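# Move the desk flask onto an incubator shelf

## Task

Take the flask that sits on the desk and set it down inside the incubator on one of its shelves. It must rest flat on the shelf surface, keep the face that was upward on the desk still upward, and have nothing sticking out beyond the shelf's front edge. The flasks already inside must stay flat, unstacked and with their original face up. No flask may ever touch the floor, neither incubator door may be banged open or closed, and the robot must not fall or finish leaning. The result has to hold by itself, not because the robot is still holding it.

## Robot and tools

ROBOT. A LinearBot: an omnidirectional base with a column about 1.75 m high. A carriage rides the column (lift_m, 0 to 1 m of travel) and carries two identical six-joint arms, left and right, each with a two-finger gripper. Arm bases sit roughly 0.57 m + lift_m above the floor; carriage parts hang about 0.15 m lower. A hand reaches about 0.78 m from its shoulder but only about 0.38 m below its arm base. The hand is about 0.16 m long, 0.1 m wide, 0.14 m across when open. Parked arm joints 1 to 6: 0, 0.05, 0.05, 1.45, 0, 0; parked, the robot is about 0.95 m wide and 0.7 m long. The wheel motors are weak (2 N m), so a light push already ends a drive.

CAMERAS. carriage_camera is fixed on the carriage, facing ahead and tilted about 20 degrees down. left_wrist_camera and right_wrist_camera look out beyond the fingertips.

FRAMES. Base frame: origin on the floor below the base centre, x ahead, y to the left, z up. The results give left_hand and right_hand in this frame, each the midpoint between that hand's finger pads, with quat_wxyz rotating base axes into hand axes (hand z runs along the fingers, fingers open along hand y; an upward-pointing hand with joints 1, 5, 6 at 0 reads 1, 0, 0, 0). Odometry frame is the base frame where the scene began; base_odometry counts wheel turns, so slip looks like travel; heading is left-positive, -3.142 to 3.142.

execute_actions. Argument actions: a list holding one action or none (empty list only reports state and images). An action may have base, joints, or both; their motions start at once and may finish at different times, each action at most 15 s. base takes exactly one key, each a relative offset from where the base last measured itself: translate_m (metres, forward positive, -2 to 2), strafe_m (metres, left positive, -2 to 2) or rotate_rad (radians, counter-clockwise positive, -6.3 to 6.3). joints is one dictionary for both arms, keyed by joint name, each value an absolute target: lift_m 0 to 1 m; left_/right_joint1_rad -2.617 to 3.054 (swing about vertical, 0 ahead, positive left); joint2_rad 0 to 3.141 (shoulder: 0 upper arm level and back, 1.57 vertical, 3.14 level and forward); joint3_rad 0 to 3.141 (elbow: 0 folded, 3.14 straight); joint4_rad -1.57 to 1.57 (wrist pitch, positive lifts fingertips); joint5_rad -1.57 to 1.57 (wrist yaw, positive swings fingertips right, opposite to joint 1); joint6_rad -2.094 to 2.094 (roll about the finger axis, positive clockwise viewed from the forearm); left_/right_gripper_m 0 to 0.093 m pad gap. Joints 1 to 3 move up to 1.8 rad/s, 4 to 6 up to 2.7 rad/s. Argument cameras: list of camera names or "all"; omitted or null gives all, [] none. Unknown keys or out-of-range values reject the whole call with no motion. Joints left out of an action may still be driving toward earlier targets.

wait: seconds, 0 to 10; commands nothing and returns state and images. zoom_image: camera plus region [x0, y0, x1, y1] in pixels of that camera's latest full 504x504 image, origin top-left, at most 504 by 504. read_manual: optional section, only "licences"; returns licence texts, moves nothing. finished_scene: scene number; ends the scene irreversibly and reports success, so call it only once the flask rests correctly on its own.

RESULT LINES. base_status and joint_status per motion: done (for the base, wheels turned the commanded amount even if slipping; a tiny move may stop short yet say done); off_target (resting away from target, possibly still pushing; a gripper holding an object usually shows this); contact_stop or time_out (old target dropped, holds where it stopped); not_followed under a "joint command not followed" line with a cause, meaning the arm's targets were withheld (gripper still obeyed) and may be retried on later actions. on_its_own reports uncommanded behaviour; "held at" is the held target, not the position. motor_effort is percent of maximum, positive toward higher values, bracket is the peak; readings carry fixed bias and noise. A lift effort that keeps dropping while lowering means a hand or load is resting on something. A drive_wheels value at rest clearly above a free move means the base is still pressing. ARM HIT means an arm struck the robot. MOTOR HOT appears from 75 °C; OVER-TEMPERATURE FAULT at 90 °C pauses that arm 10 s and at 100 °C the arm goes limp and drops; joints then read limit_stop_at_motor_heat and need resending. Stretched arms heat quickly even empty. If one call reports a stop, later calls in the same reply are skipped.

CAUTIONS. Stops trigger only after contact and sometimes not at all; arms and grippers have no contact stop and, once freed, snap to target. Arms are unmonitored during turns and often when an arm joint is also commanded; the base may roll about 0.3 m after an arm hits. After a blocked drive, back off about 0.2 m (or turn back), repeat if still pressed. Never reverse into a table edge the column can catch. Hand readings drift at long reach; a level hand sags 10 to 17 cm under 1 kg. Grip force is about 45 to 60 N per pad. Keep arms apart: near-self-collision commands are withheld (free the withheld arm first, the other later), and hard arm-on-arm presses end the run. Tipping is likeliest with a high carriage, extended arms, loads, pulling or abrupt stops; about 1.5 kg per outstretched hand can topple it, and only images show a lean. Open and close incubator doors gently, never drop flasks, and keep carried items steady. Loose objects may occasionally be nudged by outside pushes. Fewer motion seconds are better.

Each tool is called after ">>>" as name(argument=value, ...) on one line, values as JSON.

## Session

I'll start by looking at the current state.

>>> execute_actions(actions=[])

Scene clock: 0.00 s.
base_odometry: x=+0.000 y=+0.000 heading=+0.000 (m, m, rad; odometry frame)
base_status: not commanded
joint_positions: lift_m=+0.300 left_joint1_rad=-0.029 left_joint2_rad=+0.052 left_joint3_rad=+0.040 left_joint4_rad=+1.442 left_joint5_rad=+0.023 left_joint6_rad=-0.058 left_gripper_m=+0.094 right_joint1_rad=+0.020 right_joint2_rad=+0.051 right_joint3_rad=+0.082 right_joint4_rad=+1.455 right_joint5_rad=-0.021 right_joint6_rad=+0.022 right_gripper_m=+0.094
joint_status: not commanded
motor_effort: lift_m=+23 drive_wheels=+4 (%)
left_hand: x=+0.3091 y=+0.3089 z=+1.2878 quat_wxyz=(+0.996, +0.010, +0.071, -0.044) (m; base frame)
right_hand: x=+0.2925 y=-0.3099 z=+1.2998 quat_wxyz=(+0.999, -0.010, +0.042, +0.021) (m; base frame)
pictures: carriage_camera, left_wrist_camera, right_wrist_camera
Images, in order (width x height): carriage_camera 504x504, left_wrist_camera 504x504, right_wrist_camera 504x504.

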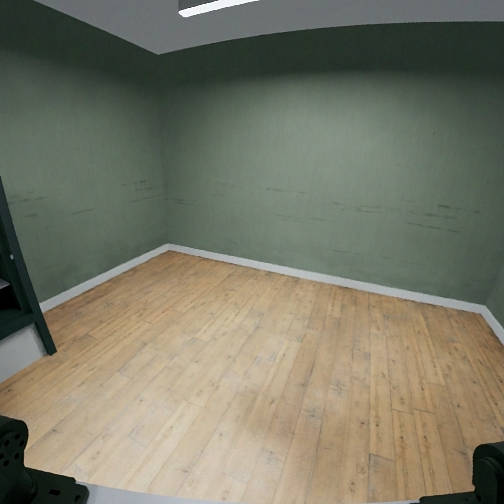

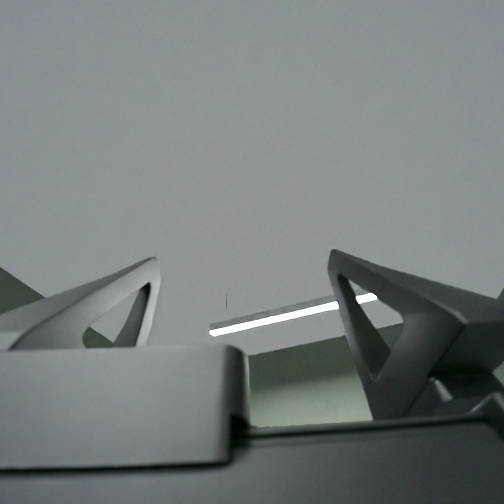

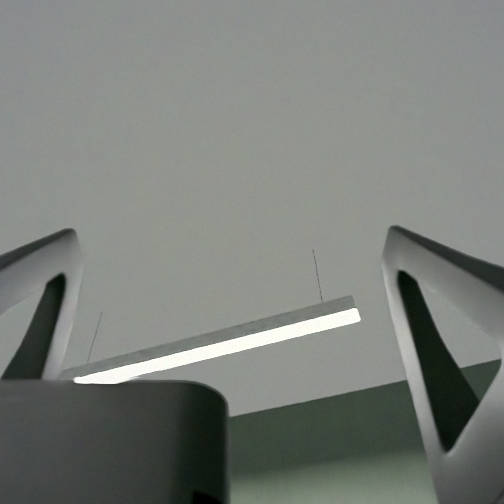

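>>> execute_actions(actions=[{"base": {"rotate_rad": 1.2}}], cameras=["carriage_camera"])

Scene clock: 2.90 s.
base_odometry: x=+0.000 y=+0.000 heading=+1.198 (m, m, rad; odometry frame)
base_status: done
joint_positions: lift_m=+0.300 left_joint1_rad=-0.029 left_joint2_rad=+0.052 left_joint3_rad=+0.040 left_joint4_rad=+1.442 left_joint5_rad=+0.023 left_joint6_rad=-0.058 left_gripper_m=+0.094 right_joint1_rad=+0.020 right_joint2_rad=+0.051 right_joint3_rad=+0.082 right_joint4_rad=+1.455 right_joint5_rad=-0.021 right_joint6_rad=+0.022 right_gripper_m=+0.094
joint_status: not commanded
motor_effort: lift_m=+23(23) drive_wheels=+16(40) (%)
left_hand: x=+0.3091 y=+0.3089 z=+1.2878 quat_wxyz=(+0.996, +0.010, +0.071, -0.044) (m; base frame)
right_hand: x=+0.2925 y=-0.3099 z=+1.2998 quat_wxyz=(+0.999, -0.010, +0.042, +0.021) (m; base frame)
pictures: carriage_camera
Images, in order (width x height): carriage_camera 504x504.

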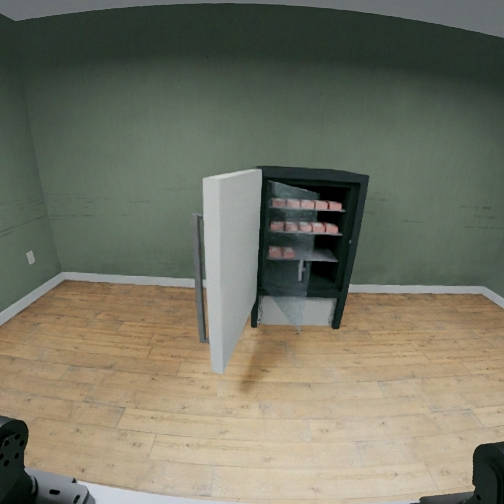

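>>> zoom_image(camera="carriage_camera", region=[180, 150, 390, 360])

>>> execute_actions(actions=[{"base": {"rotate_rad": 1.5}}], cameras=["carriage_camera"])

Region (180, 150, 390, 360) of carriage_camera's 504x504 image, scaled by 2.400, with more detail than that image has.

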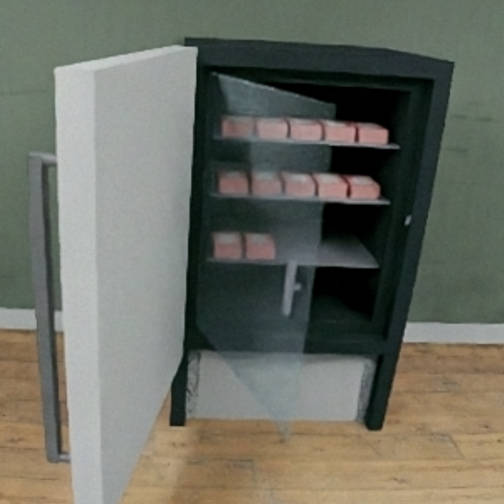

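Scene clock: 6.17 s.
base_odometry: x=+0.000 y=+0.000 heading=+2.696 (m, m, rad; odometry frame)
base_status: done
joint_positions: lift_m=+0.300 left_joint1_rad=-0.029 left_joint2_rad=+0.052 left_joint3_rad=+0.040 left_joint4_rad=+1.441 left_joint5_rad=+0.023 left_joint6_rad=-0.058 left_gripper_m=+0.094 right_joint1_rad=+0.020 right_joint2_rad=+0.051 right_joint3_rad=+0.082 right_joint4_rad=+1.455 right_joint5_rad=-0.021 right_joint6_rad=+0.022 right_gripper_m=+0.094
joint_status: not commanded
motor_effort: lift_m=+23(23) drive_wheels=+16(33) (%)
left_hand: x=+0.3092 y=+0.3089 z=+1.2878 quat_wxyz=(+0.996, +0.010, +0.071, -0.044) (m; base frame)
right_hand: x=+0.2925 y=-0.3099 z=+1.2998 quat_wxyz=(+0.999, -0.010, +0.042, +0.021) (m; base frame)
pictures: carriage_camera
Images, in order (width x height): carriage_camera 504x504.

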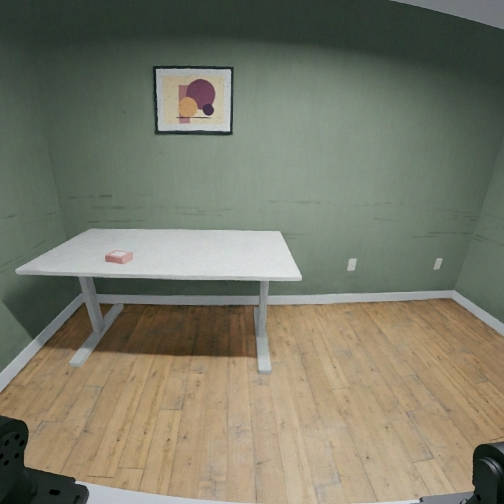

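>>> zoom_image(camera="carriage_camera", region=[70, 220, 170, 300])

Region (70, 220, 170, 300) of carriage_camera's 504x504 image, scaled by 5.040, with more detail than that image has; it fills the top 403 rows of this view, and the rest is white.

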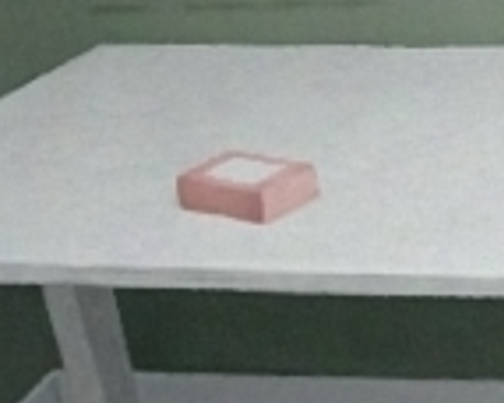

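>>> execute_actions(actions=[{"base": {"strafe_m": 0.6}}], cameras=[])

>>> execute_actions(actions=[{"base": {"translate_m": 0.7}}], cameras=["carriage_camera"])

Scene clock: 17.03 s.
base_odometry: x=-0.257 y=-0.542 heading=+2.698 (m, m, rad; odometry frame)
base_status: done
joint_positions: lift_m=+0.300 left_joint1_rad=-0.029 left_joint2_rad=+0.052 left_joint3_rad=+0.040 left_joint4_rad=+1.441 left_joint5_rad=+0.023 left_joint6_rad=-0.058 left_gripper_m=+0.094 right_joint1_rad=+0.020 right_joint2_rad=+0.051 right_joint3_rad=+0.082 right_joint4_rad=+1.455 right_joint5_rad=-0.021 right_joint6_rad=+0.022 right_gripper_m=+0.094
joint_status: not commanded
motor_effort: lift_m=+24(23) drive_wheels=-6(34) (%)
left_hand: x=+0.3092 y=+0.3089 z=+1.2878 quat_wxyz=(+0.996, +0.010, +0.071, -0.044) (m; base frame)
right_hand: x=+0.2925 y=-0.3099 z=+1.2998 quat_wxyz=(+0.999, -0.010, +0.042, +0.021) (m; base frame)
pictures: none
No camera images: the call's "cameras" was empty. Leave "cameras" out to get every camera's image.

Scene clock: 20.80 s.
base_odometry: x=-0.890 y=-0.242 heading=+2.699 (m, m, rad; odometry frame)
base_status: done
joint_positions: lift_m=+0.300 left_joint1_rad=-0.029 left_joint2_rad=+0.052 left_joint3_rad=+0.040 left_joint4_rad=+1.444 left_joint5_rad=+0.023 left_joint6_rad=-0.058 left_gripper_m=+0.094 right_joint1_rad=+0.020 right_joint2_rad=+0.051 right_joint3_rad=+0.082 right_joint4_rad=+1.456 right_joint5_rad=-0.021 right_joint6_rad=+0.022 right_gripper_m=+0.094
joint_status: not commanded
motor_effort: lift_m=+24(23) drive_wheels=-4(29) (%)
left_hand: x=+0.3086 y=+0.3089 z=+1.2879 quat_wxyz=(+0.997, +0.010, +0.070, -0.044) (m; base frame)
right_hand: x=+0.2923 y=-0.3099 z=+1.2998 quat_wxyz=(+0.999, -0.010, +0.042, +0.021) (m; base frame)
pictures: carriage_camera
Images, in order (width x height): carriage_camera 504x504.

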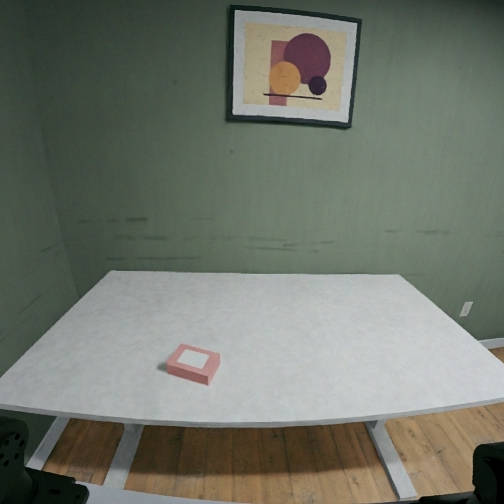

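>>> zoom_image(camera="carriage_camera", region=[140, 325, 250, 435])

Region (140, 325, 250, 435) of carriage_camera's 504x504 image, scaled by 4.582, with more detail than that image has.

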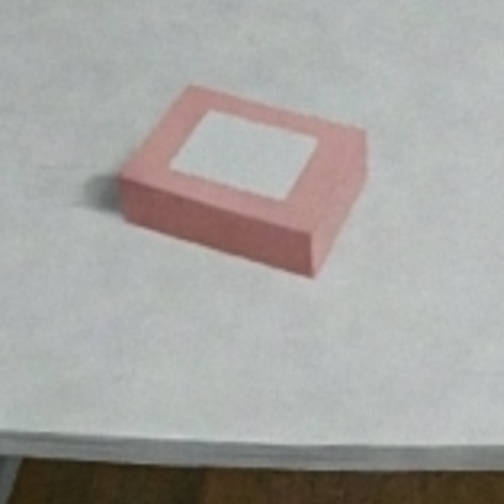

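>>> execute_actions(actions=[{"joints": {"lift_m": 0.52}}], cameras=["carriage_camera"])

Scene clock: 29.63 s.
base_odometry: x=-0.890 y=-0.242 heading=+2.699 (m, m, rad; odometry frame)
base_status: not commanded
joint_positions: lift_m=+0.520 left_joint1_rad=-0.029 left_joint2_rad=+0.052 left_joint3_rad=+0.040 left_joint4_rad=+1.444 left_joint5_rad=+0.023 left_joint6_rad=-0.058 left_gripper_m=+0.094 right_joint1_rad=+0.020 right_joint2_rad=+0.051 right_joint3_rad=+0.082 right_joint4_rad=+1.456 right_joint5_rad=-0.021 right_joint6_rad=+0.022 right_gripper_m=+0.094
joint_status: all done
motor_effort: lift_m=+23(29) drive_wheels=-4(4) (%)
left_hand: x=+0.3086 y=+0.3089 z=+1.5076 quat_wxyz=(+0.997, +0.010, +0.070, -0.044) (m; base frame)
right_hand: x=+0.2923 y=-0.3099 z=+1.5195 quat_wxyz=(+0.999, -0.010, +0.042, +0.021) (m; base frame)
pictures: carriage_camera
Images, in order (width x height): carriage_camera 504x504.

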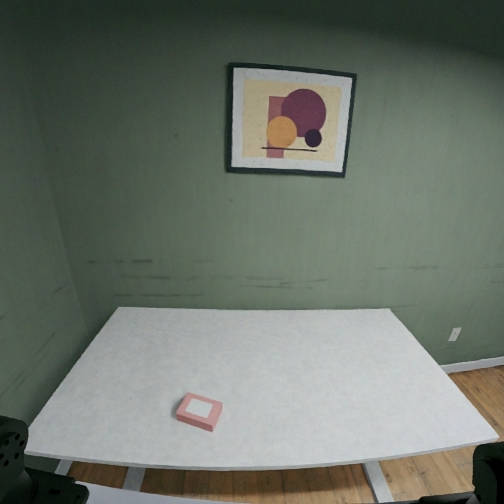

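>>> zoom_image(camera="carriage_camera", region=[150, 375, 250, 475])

Region (150, 375, 250, 475) of carriage_camera's 504x504 image, scaled by 5.040, with more detail than that image has.

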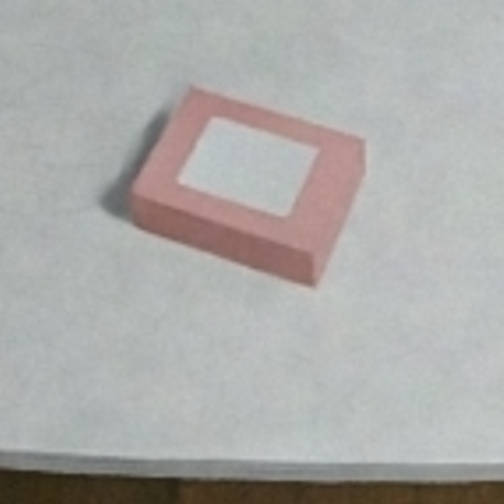

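>>> execute_actions(actions=[{"base": {"rotate_rad": -0.288}, "joints": {"left_joint1_rad": 0.3, "left_joint2_rad": 1.6, "left_joint3_rad": 1.0, "left_joint4_rad": 1.0}}], cameras=[])

>>> execute_actions(actions=[{"base": {"strafe_m": -0.63}, "joints": {"left_joint1_rad": 1.57, "left_joint2_rad": 2.915, "left_joint3_rad": 1.262, "left_joint4_rad": 1.216, "left_joint5_rad": 0, "left_joint6_rad": 0}}], cameras=["carriage_camera", "left_wrist_camera"])

Scene clock: 36.07 s.
base_odometry: x=-0.890 y=-0.242 heading=+2.412 (m, m, rad; odometry frame)
base_status: done
joint_positions: lift_m=+0.520 left_joint1_rad=+0.295 left_joint2_rad=+1.594 left_joint3_rad=+0.985 left_joint4_rad=+0.990 left_joint5_rad=+0.023 left_joint6_rad=-0.058 left_gripper_m=+0.094 right_joint1_rad=+0.020 right_joint2_rad=+0.051 right_joint3_rad=+0.082 right_joint4_rad=+1.455 right_joint5_rad=-0.021 right_joint6_rad=+0.022 right_gripper_m=+0.094
joint_status: all done
motor_effort: lift_m=+23(23) drive_wheels=+14(22) (%)
left_hand: x=+0.7421 y=+0.4527 z=+1.4576 quat_wxyz=(+0.823, -0.089, +0.553, +0.092) (m; base frame)
right_hand: x=+0.2925 y=-0.3099 z=+1.5195 quat_wxyz=(+0.999, -0.010, +0.042, +0.021) (m; base frame)
pictures: none
No camera images: the call's "cameras" was empty. Leave "cameras" out to get every camera's image.

Scene clock: 39.67 s.
base_odometry: x=-0.469 y=+0.227 heading=+2.410 (m, m, rad; odometry frame)
base_status: done
joint_positions: lift_m=+0.520 left_joint1_rad=+1.575 left_joint2_rad=+2.910 left_joint3_rad=+1.273 left_joint4_rad=+1.202 left_joint5_rad=-0.006 left_joint6_rad=-0.004 left_gripper_m=+0.094 right_joint1_rad=+0.020 right_joint2_rad=+0.051 right_joint3_rad=+0.082 right_joint4_rad=+1.455 right_joint5_rad=-0.021 right_joint6_rad=+0.022 right_gripper_m=+0.094
joint_status: all done
motor_effort: lift_m=+23(23) drive_wheels=-5(36) (%)
left_hand: x=+0.2693 y=+0.8574 z=+0.9019 quat_wxyz=(+0.378, -0.600, +0.593, +0.382) (m; base frame)
right_hand: x=+0.2925 y=-0.3099 z=+1.5195 quat_wxyz=(+0.999, -0.010, +0.042, +0.021) (m; base frame)
pictures: carriage_camera, left_wrist_camera
Images, in order (width x height): carriage_camera 504x504, left_wrist_camera 504x504.

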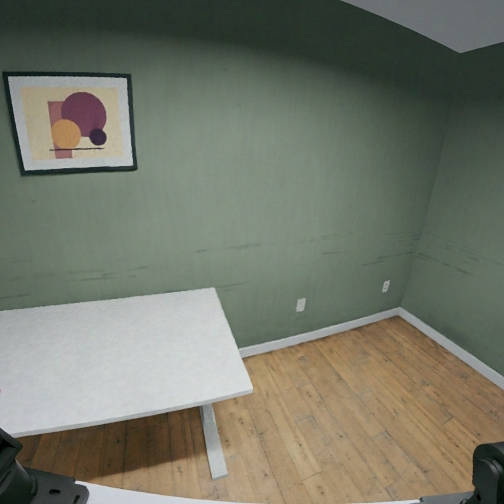

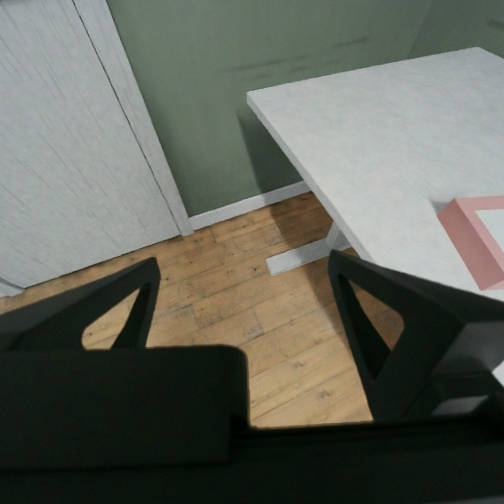

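>>> execute_actions(actions=[{"base": {"translate_m": 0.319}, "joints": {"left_joint1_rad": 1.541, "left_joint5_rad": 0.023, "left_joint6_rad": -0.058}}], cameras=["carriage_camera", "left_wrist_camera"])

Scene clock: 42.73 s.
base_odometry: x=-0.706 y=+0.440 heading=+2.409 (m, m, rad; odometry frame)
base_status: done
joint_positions: lift_m=+0.520 left_joint1_rad=+1.540 left_joint2_rad=+2.910 left_joint3_rad=+1.273 left_joint4_rad=+1.204 left_joint5_rad=+0.018 left_joint6_rad=-0.054 left_gripper_m=+0.094 right_joint1_rad=+0.020 right_joint2_rad=+0.051 right_joint3_rad=+0.082 right_joint4_rad=+1.456 right_joint5_rad=-0.021 right_joint6_rad=+0.022 right_gripper_m=+0.094
joint_status: all done
motor_effort: lift_m=+23(23) drive_wheels=-4(27) (%)
left_hand: x=+0.2925 y=+0.8572 z=+0.9024 quat_wxyz=(+0.402, -0.599, +0.592, +0.359) (m; base frame)
right_hand: x=+0.2923 y=-0.3099 z=+1.5195 quat_wxyz=(+0.999, -0.010, +0.042, +0.021) (m; base frame)
pictures: carriage_camera, left_wrist_camera
Images, in order (width x height): carriage_camera 504x504, left_wrist_camera 504x504.

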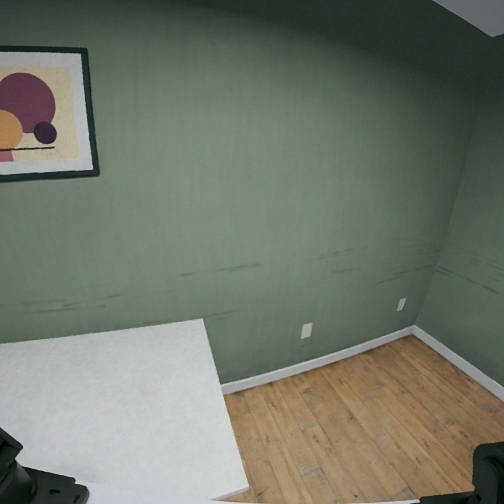

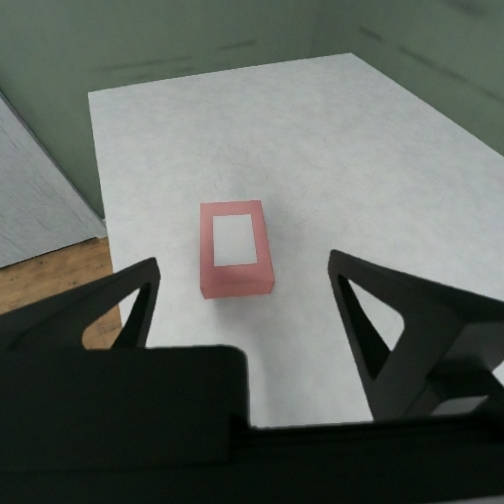

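>>> execute_actions(actions=[{"base": {"translate_m": -0.01}, "joints": {"lift_m": 0.42}}], cameras=["left_wrist_camera"])

Scene clock: 44.27 s.
base_odometry: x=-0.699 y=+0.434 heading=+2.409 (m, m, rad; odometry frame)
base_status: done
joint_positions: lift_m=+0.420 left_joint1_rad=+1.542 left_joint2_rad=+2.912 left_joint3_rad=+1.273 left_joint4_rad=+1.209 left_joint5_rad=+0.021 left_joint6_rad=-0.055 left_gripper_m=+0.094 right_joint1_rad=+0.020 right_joint2_rad=+0.051 right_joint3_rad=+0.082 right_joint4_rad=+1.456 right_joint5_rad=-0.020 right_joint6_rad=+0.022 right_gripper_m=+0.094
joint_status: all done
motor_effort: lift_m=+23(24) drive_wheels=-2(29) (%)
left_hand: x=+0.2918 y=+0.8571 z=+0.8023 quat_wxyz=(+0.403, -0.599, +0.592, +0.359) (m; base frame)
right_hand: x=+0.2924 y=-0.3100 z=+1.4195 quat_wxyz=(+0.999, -0.010, +0.042, +0.021) (m; base frame)
pictures: left_wrist_camera
Images, in order (width x height): left_wrist_camera 504x504.

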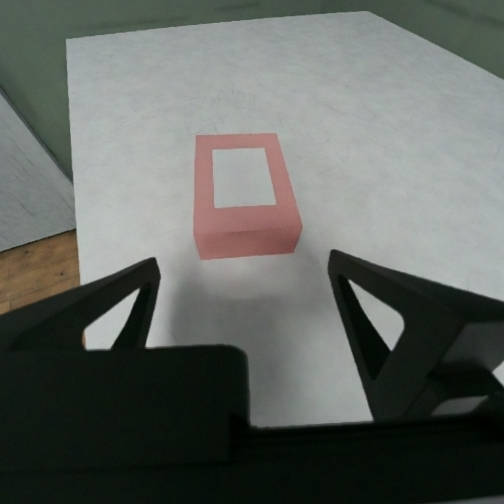

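>>> zoom_image(camera="left_wrist_camera", region=[140, 110, 350, 320])

Region (140, 110, 350, 320) of left_wrist_camera's 504x504 image, scaled by 2.400, with more detail than that image has.

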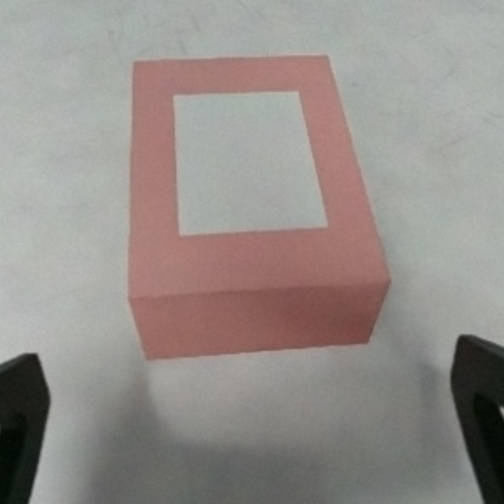

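>>> execute_actions(actions=[{"base": {"strafe_m": 0.03}, "joints": {"lift_m": 0.382}}], cameras=["left_wrist_camera"])

Scene clock: 47.47 s.
base_odometry: x=-0.719 y=+0.412 heading=+2.408 (m, m, rad; odometry frame)
base_status: done
joint_positions: lift_m=+0.382 left_joint1_rad=+1.542 left_joint2_rad=+2.914 left_joint3_rad=+1.273 left_joint4_rad=+1.207 left_joint5_rad=+0.022 left_joint6_rad=-0.055 left_gripper_m=+0.094 right_joint1_rad=+0.020 right_joint2_rad=+0.051 right_joint3_rad=+0.082 right_joint4_rad=+1.456 right_joint5_rad=-0.020 right_joint6_rad=+0.022 right_gripper_m=+0.094
joint_status: all done
motor_effort: lift_m=+24(24) drive_wheels=-2(21) (%)
left_hand: x=+0.2921 y=+0.8564 z=+0.7629 quat_wxyz=(+0.403, -0.599, +0.592, +0.357) (m; base frame)
right_hand: x=+0.2924 y=-0.3100 z=+1.3815 quat_wxyz=(+0.999, -0.010, +0.042, +0.021) (m; base frame)
pictures: left_wrist_camera
Images, in order (width x height): left_wrist_camera 504x504.

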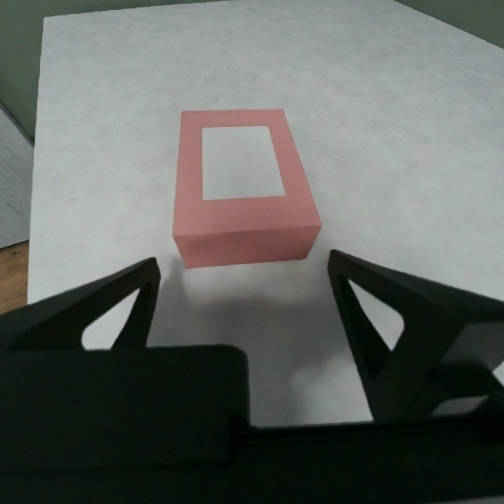

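>>> zoom_image(camera="left_wrist_camera", region=[140, 100, 350, 310])

Region (140, 100, 350, 310) of left_wrist_camera's 504x504 image, scaled by 2.400, with more detail than that image has.

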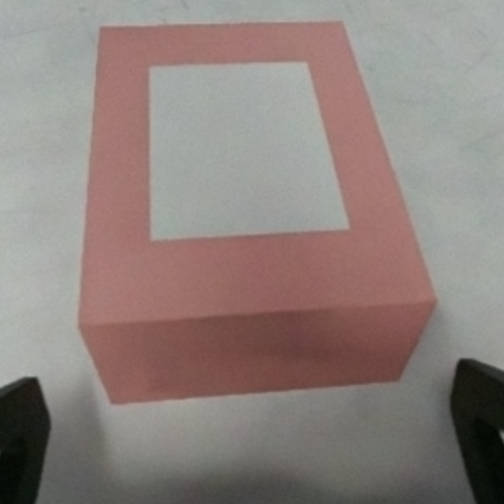

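>>> execute_actions(actions=[{"base": {"strafe_m": 0.055}, "joints": {"lift_m": 0.378}}], cameras=["left_wrist_camera"])

Scene clock: 49.77 s.
base_odometry: x=-0.756 y=+0.371 heading=+2.408 (m, m, rad; odometry frame)
base_status: done
joint_positions: lift_m=+0.378 left_joint1_rad=+1.542 left_joint2_rad=+2.915 left_joint3_rad=+1.273 left_joint4_rad=+1.211 left_joint5_rad=+0.023 left_joint6_rad=-0.055 left_gripper_m=+0.094 right_joint1_rad=+0.020 right_joint2_rad=+0.051 right_joint3_rad=+0.082 right_joint4_rad=+1.455 right_joint5_rad=-0.020 right_joint6_rad=+0.022 right_gripper_m=+0.094
joint_status: all done
motor_effort: lift_m=+23(24) drive_wheels=+0(31) (%)
left_hand: x=+0.2923 y=+0.8565 z=+0.7593 quat_wxyz=(+0.404, -0.599, +0.592, +0.358) (m; base frame)
right_hand: x=+0.2925 y=-0.3100 z=+1.3775 quat_wxyz=(+0.999, -0.010, +0.042, +0.021) (m; base frame)
pictures: left_wrist_camera
Images, in order (width x height): left_wrist_camera 504x504.

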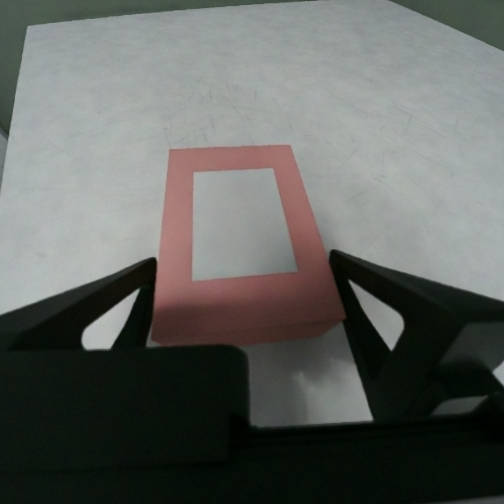

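>>> execute_actions(actions=[{"joints": {"left_gripper_m": 0.065}}], cameras=["left_wrist_camera"])

Scene clock: 50.63 s.
base_odometry: x=-0.756 y=+0.371 heading=+2.408 (m, m, rad; odometry frame)
base_status: not commanded
joint_positions: lift_m=+0.378 left_joint1_rad=+1.542 left_joint2_rad=+2.915 left_joint3_rad=+1.273 left_joint4_rad=+1.211 left_joint5_rad=+0.023 left_joint6_rad=-0.055 left_gripper_m=+0.085 right_joint1_rad=+0.020 right_joint2_rad=+0.051 right_joint3_rad=+0.082 right_joint4_rad=+1.455 right_joint5_rad=-0.020 right_joint6_rad=+0.022 right_gripper_m=+0.094
joint_status: left_gripper_m off_target (ended at +0.085, target +0.065)
motor_effort: lift_m=+23(23) drive_wheels=+0(1) (%)
left_hand: x=+0.2923 y=+0.8565 z=+0.7593 quat_wxyz=(+0.404, -0.599, +0.592, +0.358) (m; base frame)
right_hand: x=+0.2925 y=-0.3100 z=+1.3775 quat_wxyz=(+0.999, -0.010, +0.042, +0.021) (m; base frame)
pictures: left_wrist_camera
Images, in order (width x height): left_wrist_camera 504x504.

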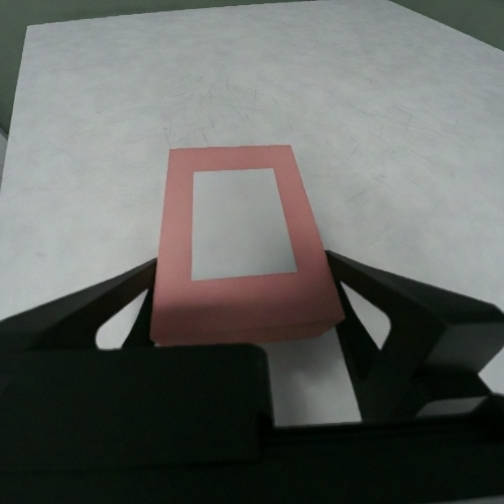

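>>> execute_actions(actions=[{"joints": {"lift_m": 0.43}}], cameras=["left_wrist_camera"])

Scene clock: 51.83 s.
base_odometry: x=-0.756 y=+0.371 heading=+2.408 (m, m, rad; odometry frame)
base_status: not commanded
joint_positions: lift_m=+0.430 left_joint1_rad=+1.542 left_joint2_rad=+2.915 left_joint3_rad=+1.273 left_joint4_rad=+1.201 left_joint5_rad=+0.024 left_joint6_rad=-0.055 left_gripper_m=+0.085 right_joint1_rad=+0.020 right_joint2_rad=+0.051 right_joint3_rad=+0.082 right_joint4_rad=+1.455 right_joint5_rad=-0.020 right_joint6_rad=+0.022 right_gripper_m=+0.094
joint_status: all done
motor_effort: lift_m=+23(28) drive_wheels=+0(0) (%)
left_hand: x=+0.2924 y=+0.8554 z=+0.8090 quat_wxyz=(+0.401, -0.601, +0.594, +0.355) (m; base frame)
right_hand: x=+0.2925 y=-0.3100 z=+1.4295 quat_wxyz=(+0.999, -0.010, +0.042, +0.021) (m; base frame)
pictures: left_wrist_camera
Images, in order (width x height): left_wrist_camera 504x504.

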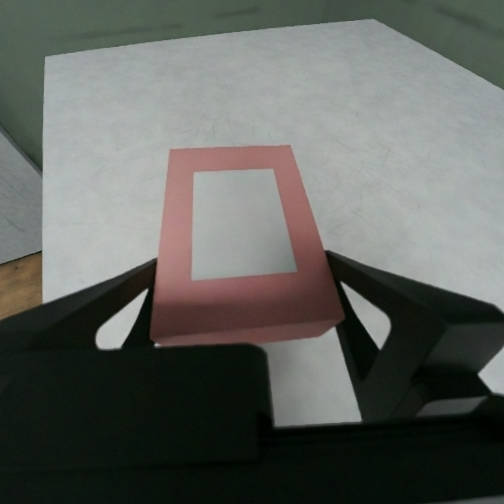

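>>> execute_actions(actions=[{"base": {"translate_m": -0.25}, "joints": {"left_joint1_rad": 0.8, "left_joint2_rad": 2.376, "left_joint3_rad": 1.044, "left_joint4_rad": 0.91}}], cameras=["left_wrist_camera"])

>>> execute_actions(actions=[{"base": {"rotate_rad": -1.013}, "joints": {"left_joint1_rad": -0.029}}], cameras=["carriage_camera", "left_wrist_camera"])

Scene clock: 60.00 s.
base_odometry: x=-0.570 y=+0.203 heading=+2.408 (m, m, rad; odometry frame)
base_status: done
joint_positions: lift_m=+0.430 left_joint1_rad=+0.799 left_joint2_rad=+2.379 left_joint3_rad=+1.050 left_joint4_rad=+0.900 left_joint5_rad=+0.028 left_joint6_rad=-0.055 left_gripper_m=+0.085 right_joint1_rad=+0.020 right_joint2_rad=+0.051 right_joint3_rad=+0.082 right_joint4_rad=+1.454 right_joint5_rad=-0.020 right_joint6_rad=+0.022 right_gripper_m=+0.094
joint_status: all done
motor_effort: lift_m=+24(24) drive_wheels=+0(27) (%)
left_hand: x=+0.6605 y=+0.7056 z=+0.9599 quat_wxyz=(+0.508, -0.342, +0.769, +0.185) (m; base frame)
right_hand: x=+0.2928 y=-0.3100 z=+1.4294 quat_wxyz=(+0.999, -0.010, +0.043, +0.021) (m; base frame)
pictures: left_wrist_camera
Images, in order (width x height): left_wrist_camera 504x504.

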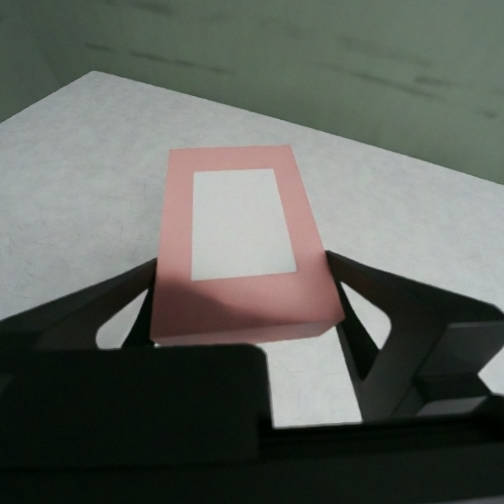

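Scene clock: 62.53 s.
base_odometry: x=-0.570 y=+0.203 heading=+1.396 (m, m, rad; odometry frame)
base_status: done
joint_positions: lift_m=+0.430 left_joint1_rad=-0.030 left_joint2_rad=+2.379 left_joint3_rad=+1.050 left_joint4_rad=+0.898 left_joint5_rad=+0.024 left_joint6_rad=-0.055 left_gripper_m=+0.085 right_joint1_rad=+0.020 right_joint2_rad=+0.051 right_joint3_rad=+0.082 right_joint4_rad=+1.454 right_joint5_rad=-0.020 right_joint6_rad=+0.022 right_gripper_m=+0.094
joint_status: all done
motor_effort: lift_m=+23(24) drive_wheels=+15(32) (%)
left_hand: x=+0.8234 y=+0.2934 z=+0.9596 quat_wxyz=(+0.539, -0.004, +0.842, -0.033) (m; base frame)
right_hand: x=+0.2928 y=-0.3100 z=+1.4294 quat_wxyz=(+0.999, -0.010, +0.043, +0.021) (m; base frame)
pictures: carriage_camera, left_wrist_camera
Images, in order (width x height): carriage_camera 504x504, left_wrist_camera 504x504.

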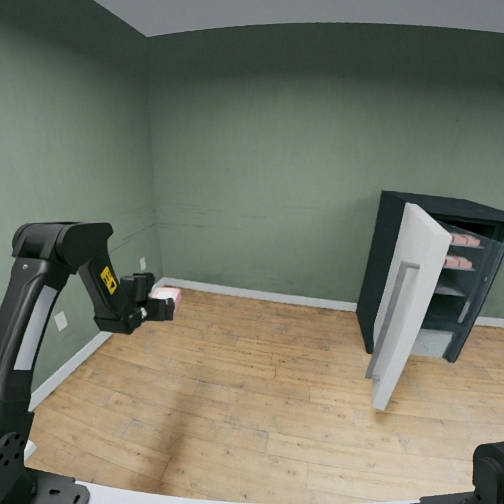

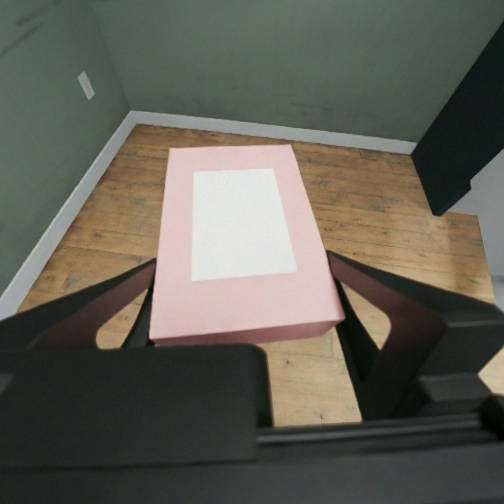

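>>> execute_actions(actions=[{"base": {"strafe_m": -1.74}, "joints": {"lift_m": 0.12, "left_joint2_rad": 1.58, "left_joint3_rad": 0.25}}], cameras=["carriage_camera", "left_wrist_camera"])

Scene clock: 70.67 s.
base_odometry: x=+1.143 y=-0.103 heading=+1.395 (m, m, rad; odometry frame)
base_status: done
joint_positions: lift_m=+0.120 left_joint1_rad=-0.027 left_joint2_rad=+1.602 left_joint3_rad=+0.258 left_joint4_rad=+0.883 left_joint5_rad=+0.023 left_joint6_rad=-0.055 left_gripper_m=+0.085 right_joint1_rad=+0.020 right_joint2_rad=+0.051 right_joint3_rad=+0.082 right_joint4_rad=+1.454 right_joint5_rad=-0.021 right_joint6_rad=+0.022 right_gripper_m=+0.094
joint_status: all done
motor_effort: lift_m=+24(23) drive_wheels=-6(37) (%)
left_hand: x=+0.6343 y=+0.3002 z=+0.7228 quat_wxyz=(+0.526, -0.006, +0.850, -0.031) (m; base frame)
right_hand: x=+0.2929 y=-0.3098 z=+1.1194 quat_wxyz=(+0.999, -0.011, +0.043, +0.021) (m; base frame)
pictures: carriage_camera, left_wrist_camera
Images, in order (width x height): carriage_camera 504x504, left_wrist_camera 504x504.

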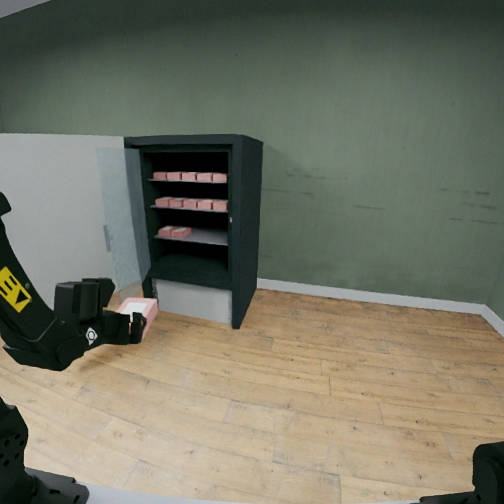

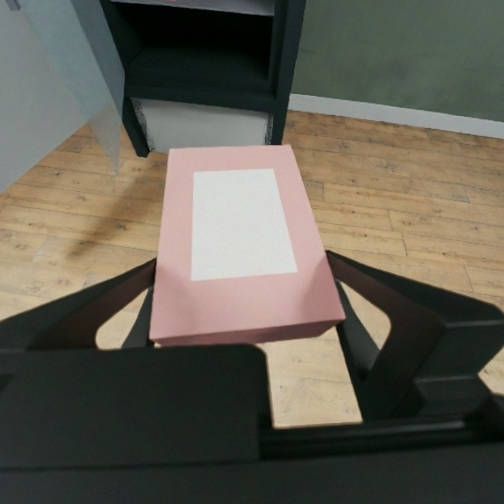

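>>> zoom_image(camera="carriage_camera", region=[80, 125, 290, 335])

Region (80, 125, 290, 335) of carriage_camera's 504x504 image, scaled by 2.400, with more detail than that image has.

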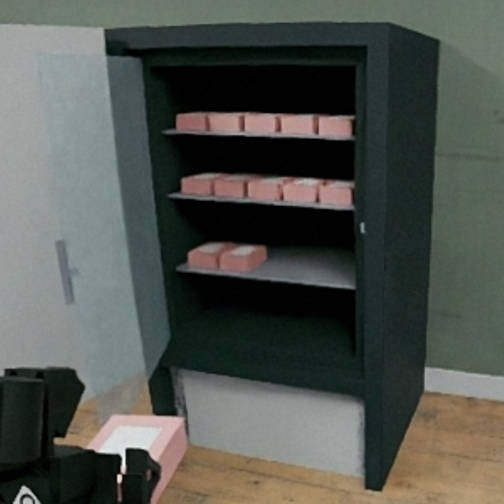

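>>> execute_actions(actions=[{"base": {"translate_m": 0.52}, "joints": {"left_joint2_rad": 2.376, "left_joint3_rad": 1.05, "left_joint4_rad": 0.915}}], cameras=["carriage_camera", "left_wrist_camera"])

Scene clock: 75.67 s.
base_odometry: x=+1.235 y=+0.409 heading=+1.394 (m, m, rad; odometry frame)
base_status: done
joint_positions: lift_m=+0.120 left_joint1_rad=-0.028 left_joint2_rad=+2.370 left_joint3_rad=+1.027 left_joint4_rad=+0.888 left_joint5_rad=+0.023 left_joint6_rad=-0.055 left_gripper_m=+0.085 right_joint1_rad=+0.020 right_joint2_rad=+0.051 right_joint3_rad=+0.082 right_joint4_rad=+1.456 right_joint5_rad=-0.021 right_joint6_rad=+0.022 right_gripper_m=+0.094
joint_status: all done
motor_effort: lift_m=+23(23) drive_wheels=-5(28) (%)
left_hand: x=+0.8161 y=+0.2948 z=+0.6445 quat_wxyz=(+0.529, -0.006, +0.848, -0.032) (m; base frame)
right_hand: x=+0.2924 y=-0.3098 z=+1.1195 quat_wxyz=(+0.999, -0.011, +0.042, +0.021) (m; base frame)
pictures: carriage_camera, left_wrist_camera
Images, in order (width x height): carriage_camera 504x504, left_wrist_camera 504x504.

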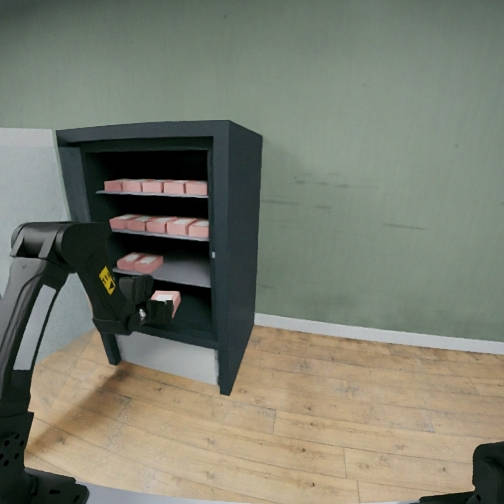

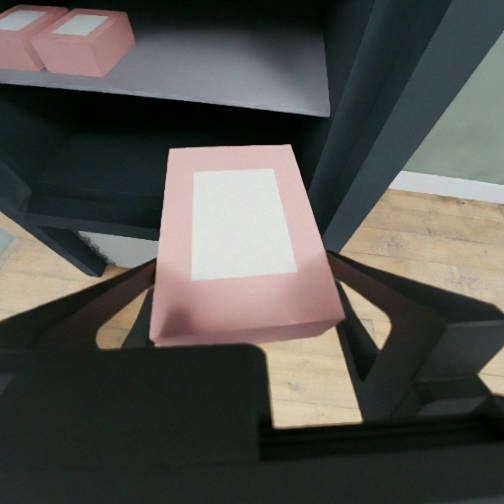

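>>> zoom_image(camera="left_wrist_camera", region=[0, 0, 360, 180])

>>> zoom_image(camera="carriage_camera", region=[80, 200, 260, 400])

Region (0, 0, 360, 180) of left_wrist_camera's 504x504 image, scaled by 1.400, with more detail than that image has.

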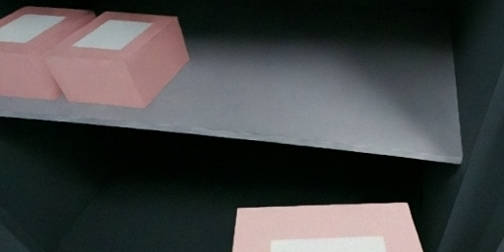

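Region (80, 200, 260, 400) of carriage_camera's 504x504 image, scaled by 2.520, with more detail than that image has; it fills the left 454 columns of this view, and the rest is white.

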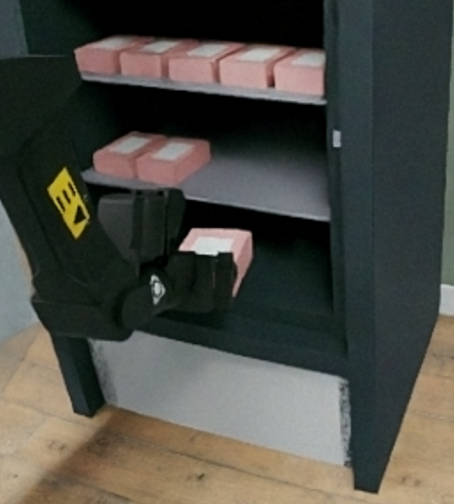

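>>> execute_actions(actions=[{"base": {"translate_m": 0.22}, "joints": {"lift_m": 0.082, "left_joint4_rad": 0.945}}], cameras=["carriage_camera", "left_wrist_camera"])

Scene clock: 79.30 s.
base_odometry: x=+1.274 y=+0.625 heading=+1.393 (m, m, rad; odometry frame)
base_status: done
joint_positions: lift_m=+0.082 left_joint1_rad=-0.017 left_joint2_rad=+2.376 left_joint3_rad=+0.988 left_joint4_rad=+0.765 left_joint5_rad=+0.030 left_joint6_rad=-0.042 left_gripper_m=+0.083 right_joint1_rad=+0.020 right_joint2_rad=+0.051 right_joint3_rad=+0.082 right_joint4_rad=+1.456 right_joint5_rad=-0.021 right_joint6_rad=+0.022 right_gripper_m=+0.094
joint_status: left_joint4_rad off_target (ended at +0.765, target +0.945); the others done
motor_effort: lift_m=+23(24) drive_wheels=+11(31) (%)
left_hand: x=+0.7858 y=+0.2999 z=+0.5647 quat_wxyz=(+0.455, -0.004, +0.890, -0.027) (m; base frame)
right_hand: x=+0.2924 y=-0.3099 z=+1.0815 quat_wxyz=(+0.999, -0.010, +0.042, +0.021) (m; base frame)
pictures: carriage_camera, left_wrist_camera
Images, in order (width x height): carriage_camera 504x504, left_wrist_camera 504x504.

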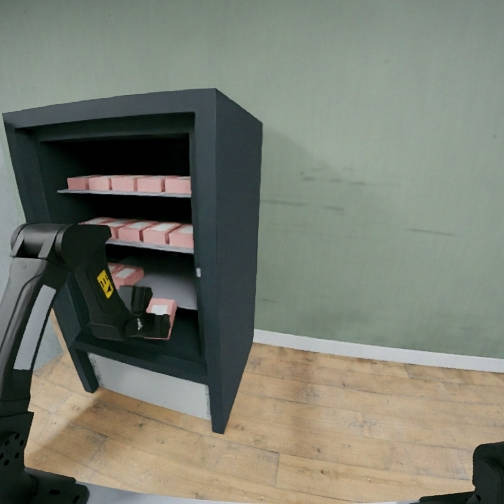

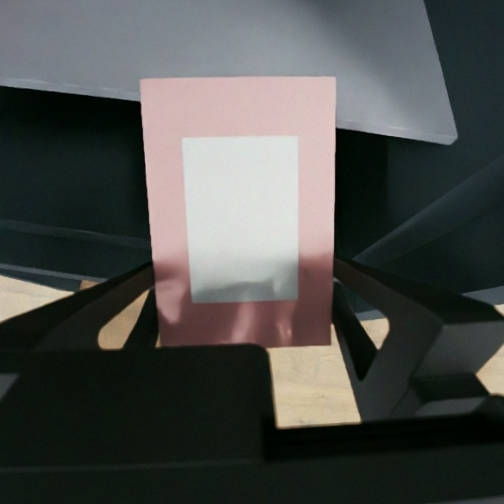

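>>> zoom_image(camera="carriage_camera", region=[90, 250, 210, 370])

Region (90, 250, 210, 370) of carriage_camera's 504x504 image, scaled by 4.200, with more detail than that image has.

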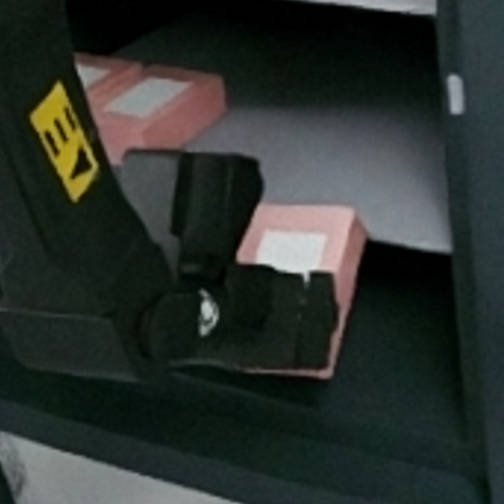

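>>> execute_actions(actions=[{"base": {"translate_m": -0.04}, "joints": {"left_joint4_rad": 0.78}}], cameras=["carriage_camera", "left_wrist_camera"])

Scene clock: 81.80 s.
base_odometry: x=+1.267 y=+0.586 heading=+1.393 (m, m, rad; odometry frame)
base_status: done
joint_positions: lift_m=+0.082 left_joint1_rad=-0.024 left_joint2_rad=+2.376 left_joint3_rad=+1.034 left_joint4_rad=+0.747 left_joint5_rad=+0.024 left_joint6_rad=-0.053 left_gripper_m=+0.083 right_joint1_rad=+0.020 right_joint2_rad=+0.051 right_joint3_rad=+0.082 right_joint4_rad=+1.455 right_joint5_rad=-0.021 right_joint6_rad=+0.022 right_gripper_m=+0.094
joint_status: all done
motor_effort: lift_m=+23(24) drive_wheels=+4(22) (%)
left_hand: x=+0.8004 y=+0.2971 z=+0.5756 quat_wxyz=(+0.468, -0.007, +0.883, -0.029) (m; base frame)
right_hand: x=+0.2925 y=-0.3099 z=+1.0814 quat_wxyz=(+0.999, -0.010, +0.042, +0.021) (m; base frame)
pictures: carriage_camera, left_wrist_camera
Images, in order (width x height): carriage_camera 504x504, left_wrist_camera 504x504.

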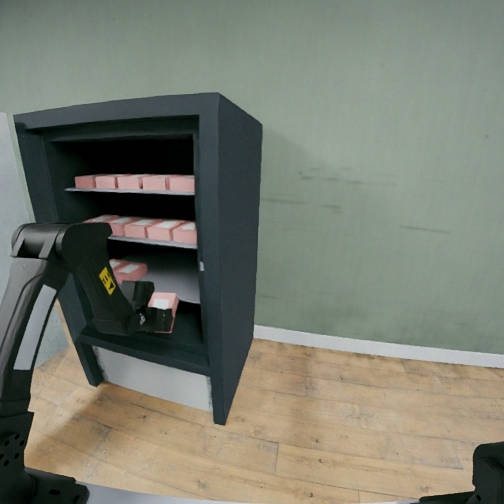

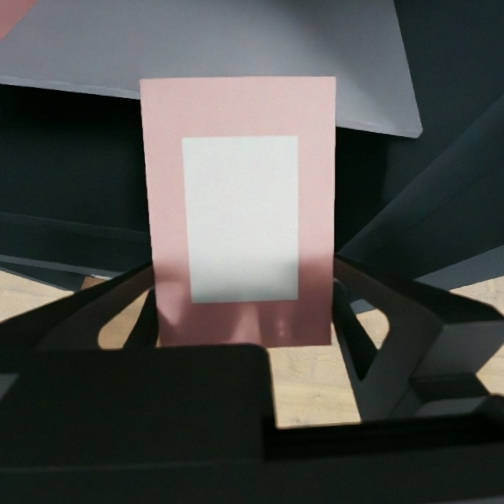

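>>> execute_actions(actions=[{"base": {"translate_m": -0.13}, "joints": {"lift_m": 0.76}}], cameras=["carriage_camera", "left_wrist_camera"])

Scene clock: 90.43 s.
base_odometry: x=+1.244 y=+0.458 heading=+1.392 (m, m, rad; odometry frame)
base_status: done
joint_positions: lift_m=+0.760 left_joint1_rad=-0.024 left_joint2_rad=+2.378 left_joint3_rad=+1.034 left_joint4_rad=+0.762 left_joint5_rad=+0.024 left_joint6_rad=-0.053 left_gripper_m=+0.083 right_joint1_rad=+0.020 right_joint2_rad=+0.051 right_joint3_rad=+0.082 right_joint4_rad=+1.455 right_joint5_rad=-0.021 right_joint6_rad=+0.022 right_gripper_m=+0.094
joint_status: all done
motor_effort: lift_m=+23(28) drive_wheels=-2(28) (%)
left_hand: x=+0.8020 y=+0.2969 z=+1.2557 quat_wxyz=(+0.474, -0.007, +0.880, -0.029) (m; base frame)
right_hand: x=+0.2926 y=-0.3099 z=+1.7595 quat_wxyz=(+0.999, -0.010, +0.042, +0.021) (m; base frame)
pictures: carriage_camera, left_wrist_camera
Images, in order (width x height): carriage_camera 504x504, left_wrist_camera 504x504.

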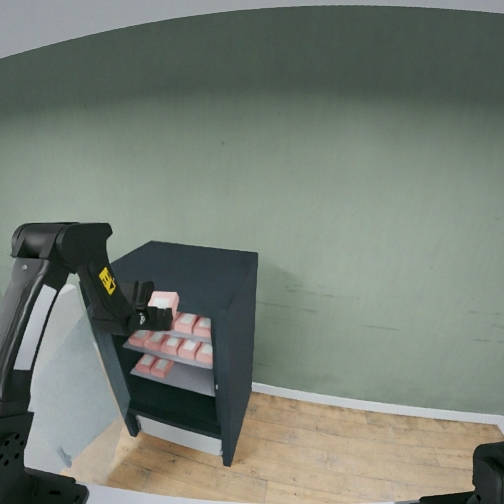

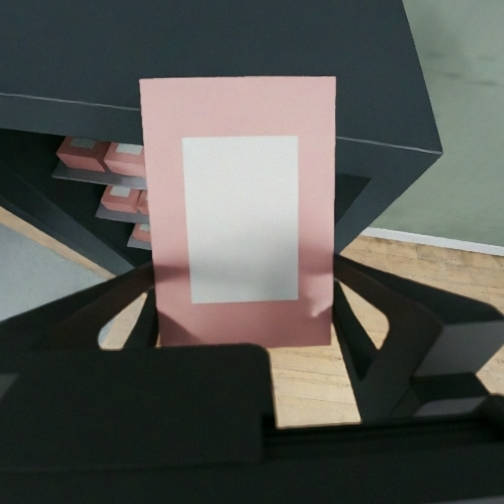

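>>> execute_actions(actions=[{"base": {"translate_m": 0.3}, "joints": {"lift_m": 0.775, "left_joint2_rad": 2.251, "left_joint3_rad": 1.465, "left_joint4_rad": -0.25}}], cameras=["carriage_camera", "left_wrist_camera"])

Scene clock: 93.40 s.
base_odometry: x=+1.298 y=+0.753 heading=+1.391 (m, m, rad; odometry frame)
base_status: done
joint_positions: lift_m=+0.775 left_joint1_rad=-0.026 left_joint2_rad=+2.252 left_joint3_rad=+1.453 left_joint4_rad=-0.261 left_joint5_rad=+0.024 left_joint6_rad=-0.053 left_gripper_m=+0.083 right_joint1_rad=+0.020 right_joint2_rad=+0.051 right_joint3_rad=+0.083 right_joint4_rad=+1.455 right_joint5_rad=-0.021 right_joint6_rad=+0.022 right_gripper_m=+0.094
joint_status: all done
motor_effort: lift_m=+24(29) drive_wheels=-4(32) (%)
left_hand: x=+0.7925 y=+0.2963 z=+1.3051 quat_wxyz=(+0.252, -0.010, +0.967, -0.022) (m; base frame)
right_hand: x=+0.2924 y=-0.3099 z=+1.7744 quat_wxyz=(+0.999, -0.010, +0.042, +0.021) (m; base frame)
pictures: carriage_camera, left_wrist_camera
Images, in order (width x height): carriage_camera 504x504, left_wrist_camera 504x504.

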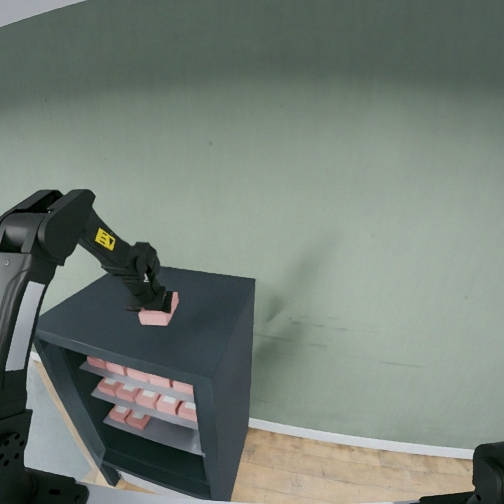

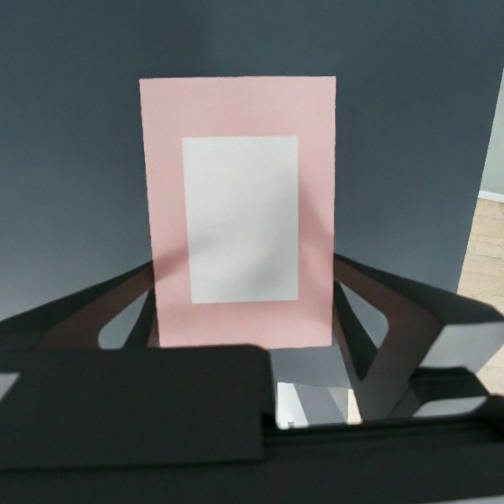

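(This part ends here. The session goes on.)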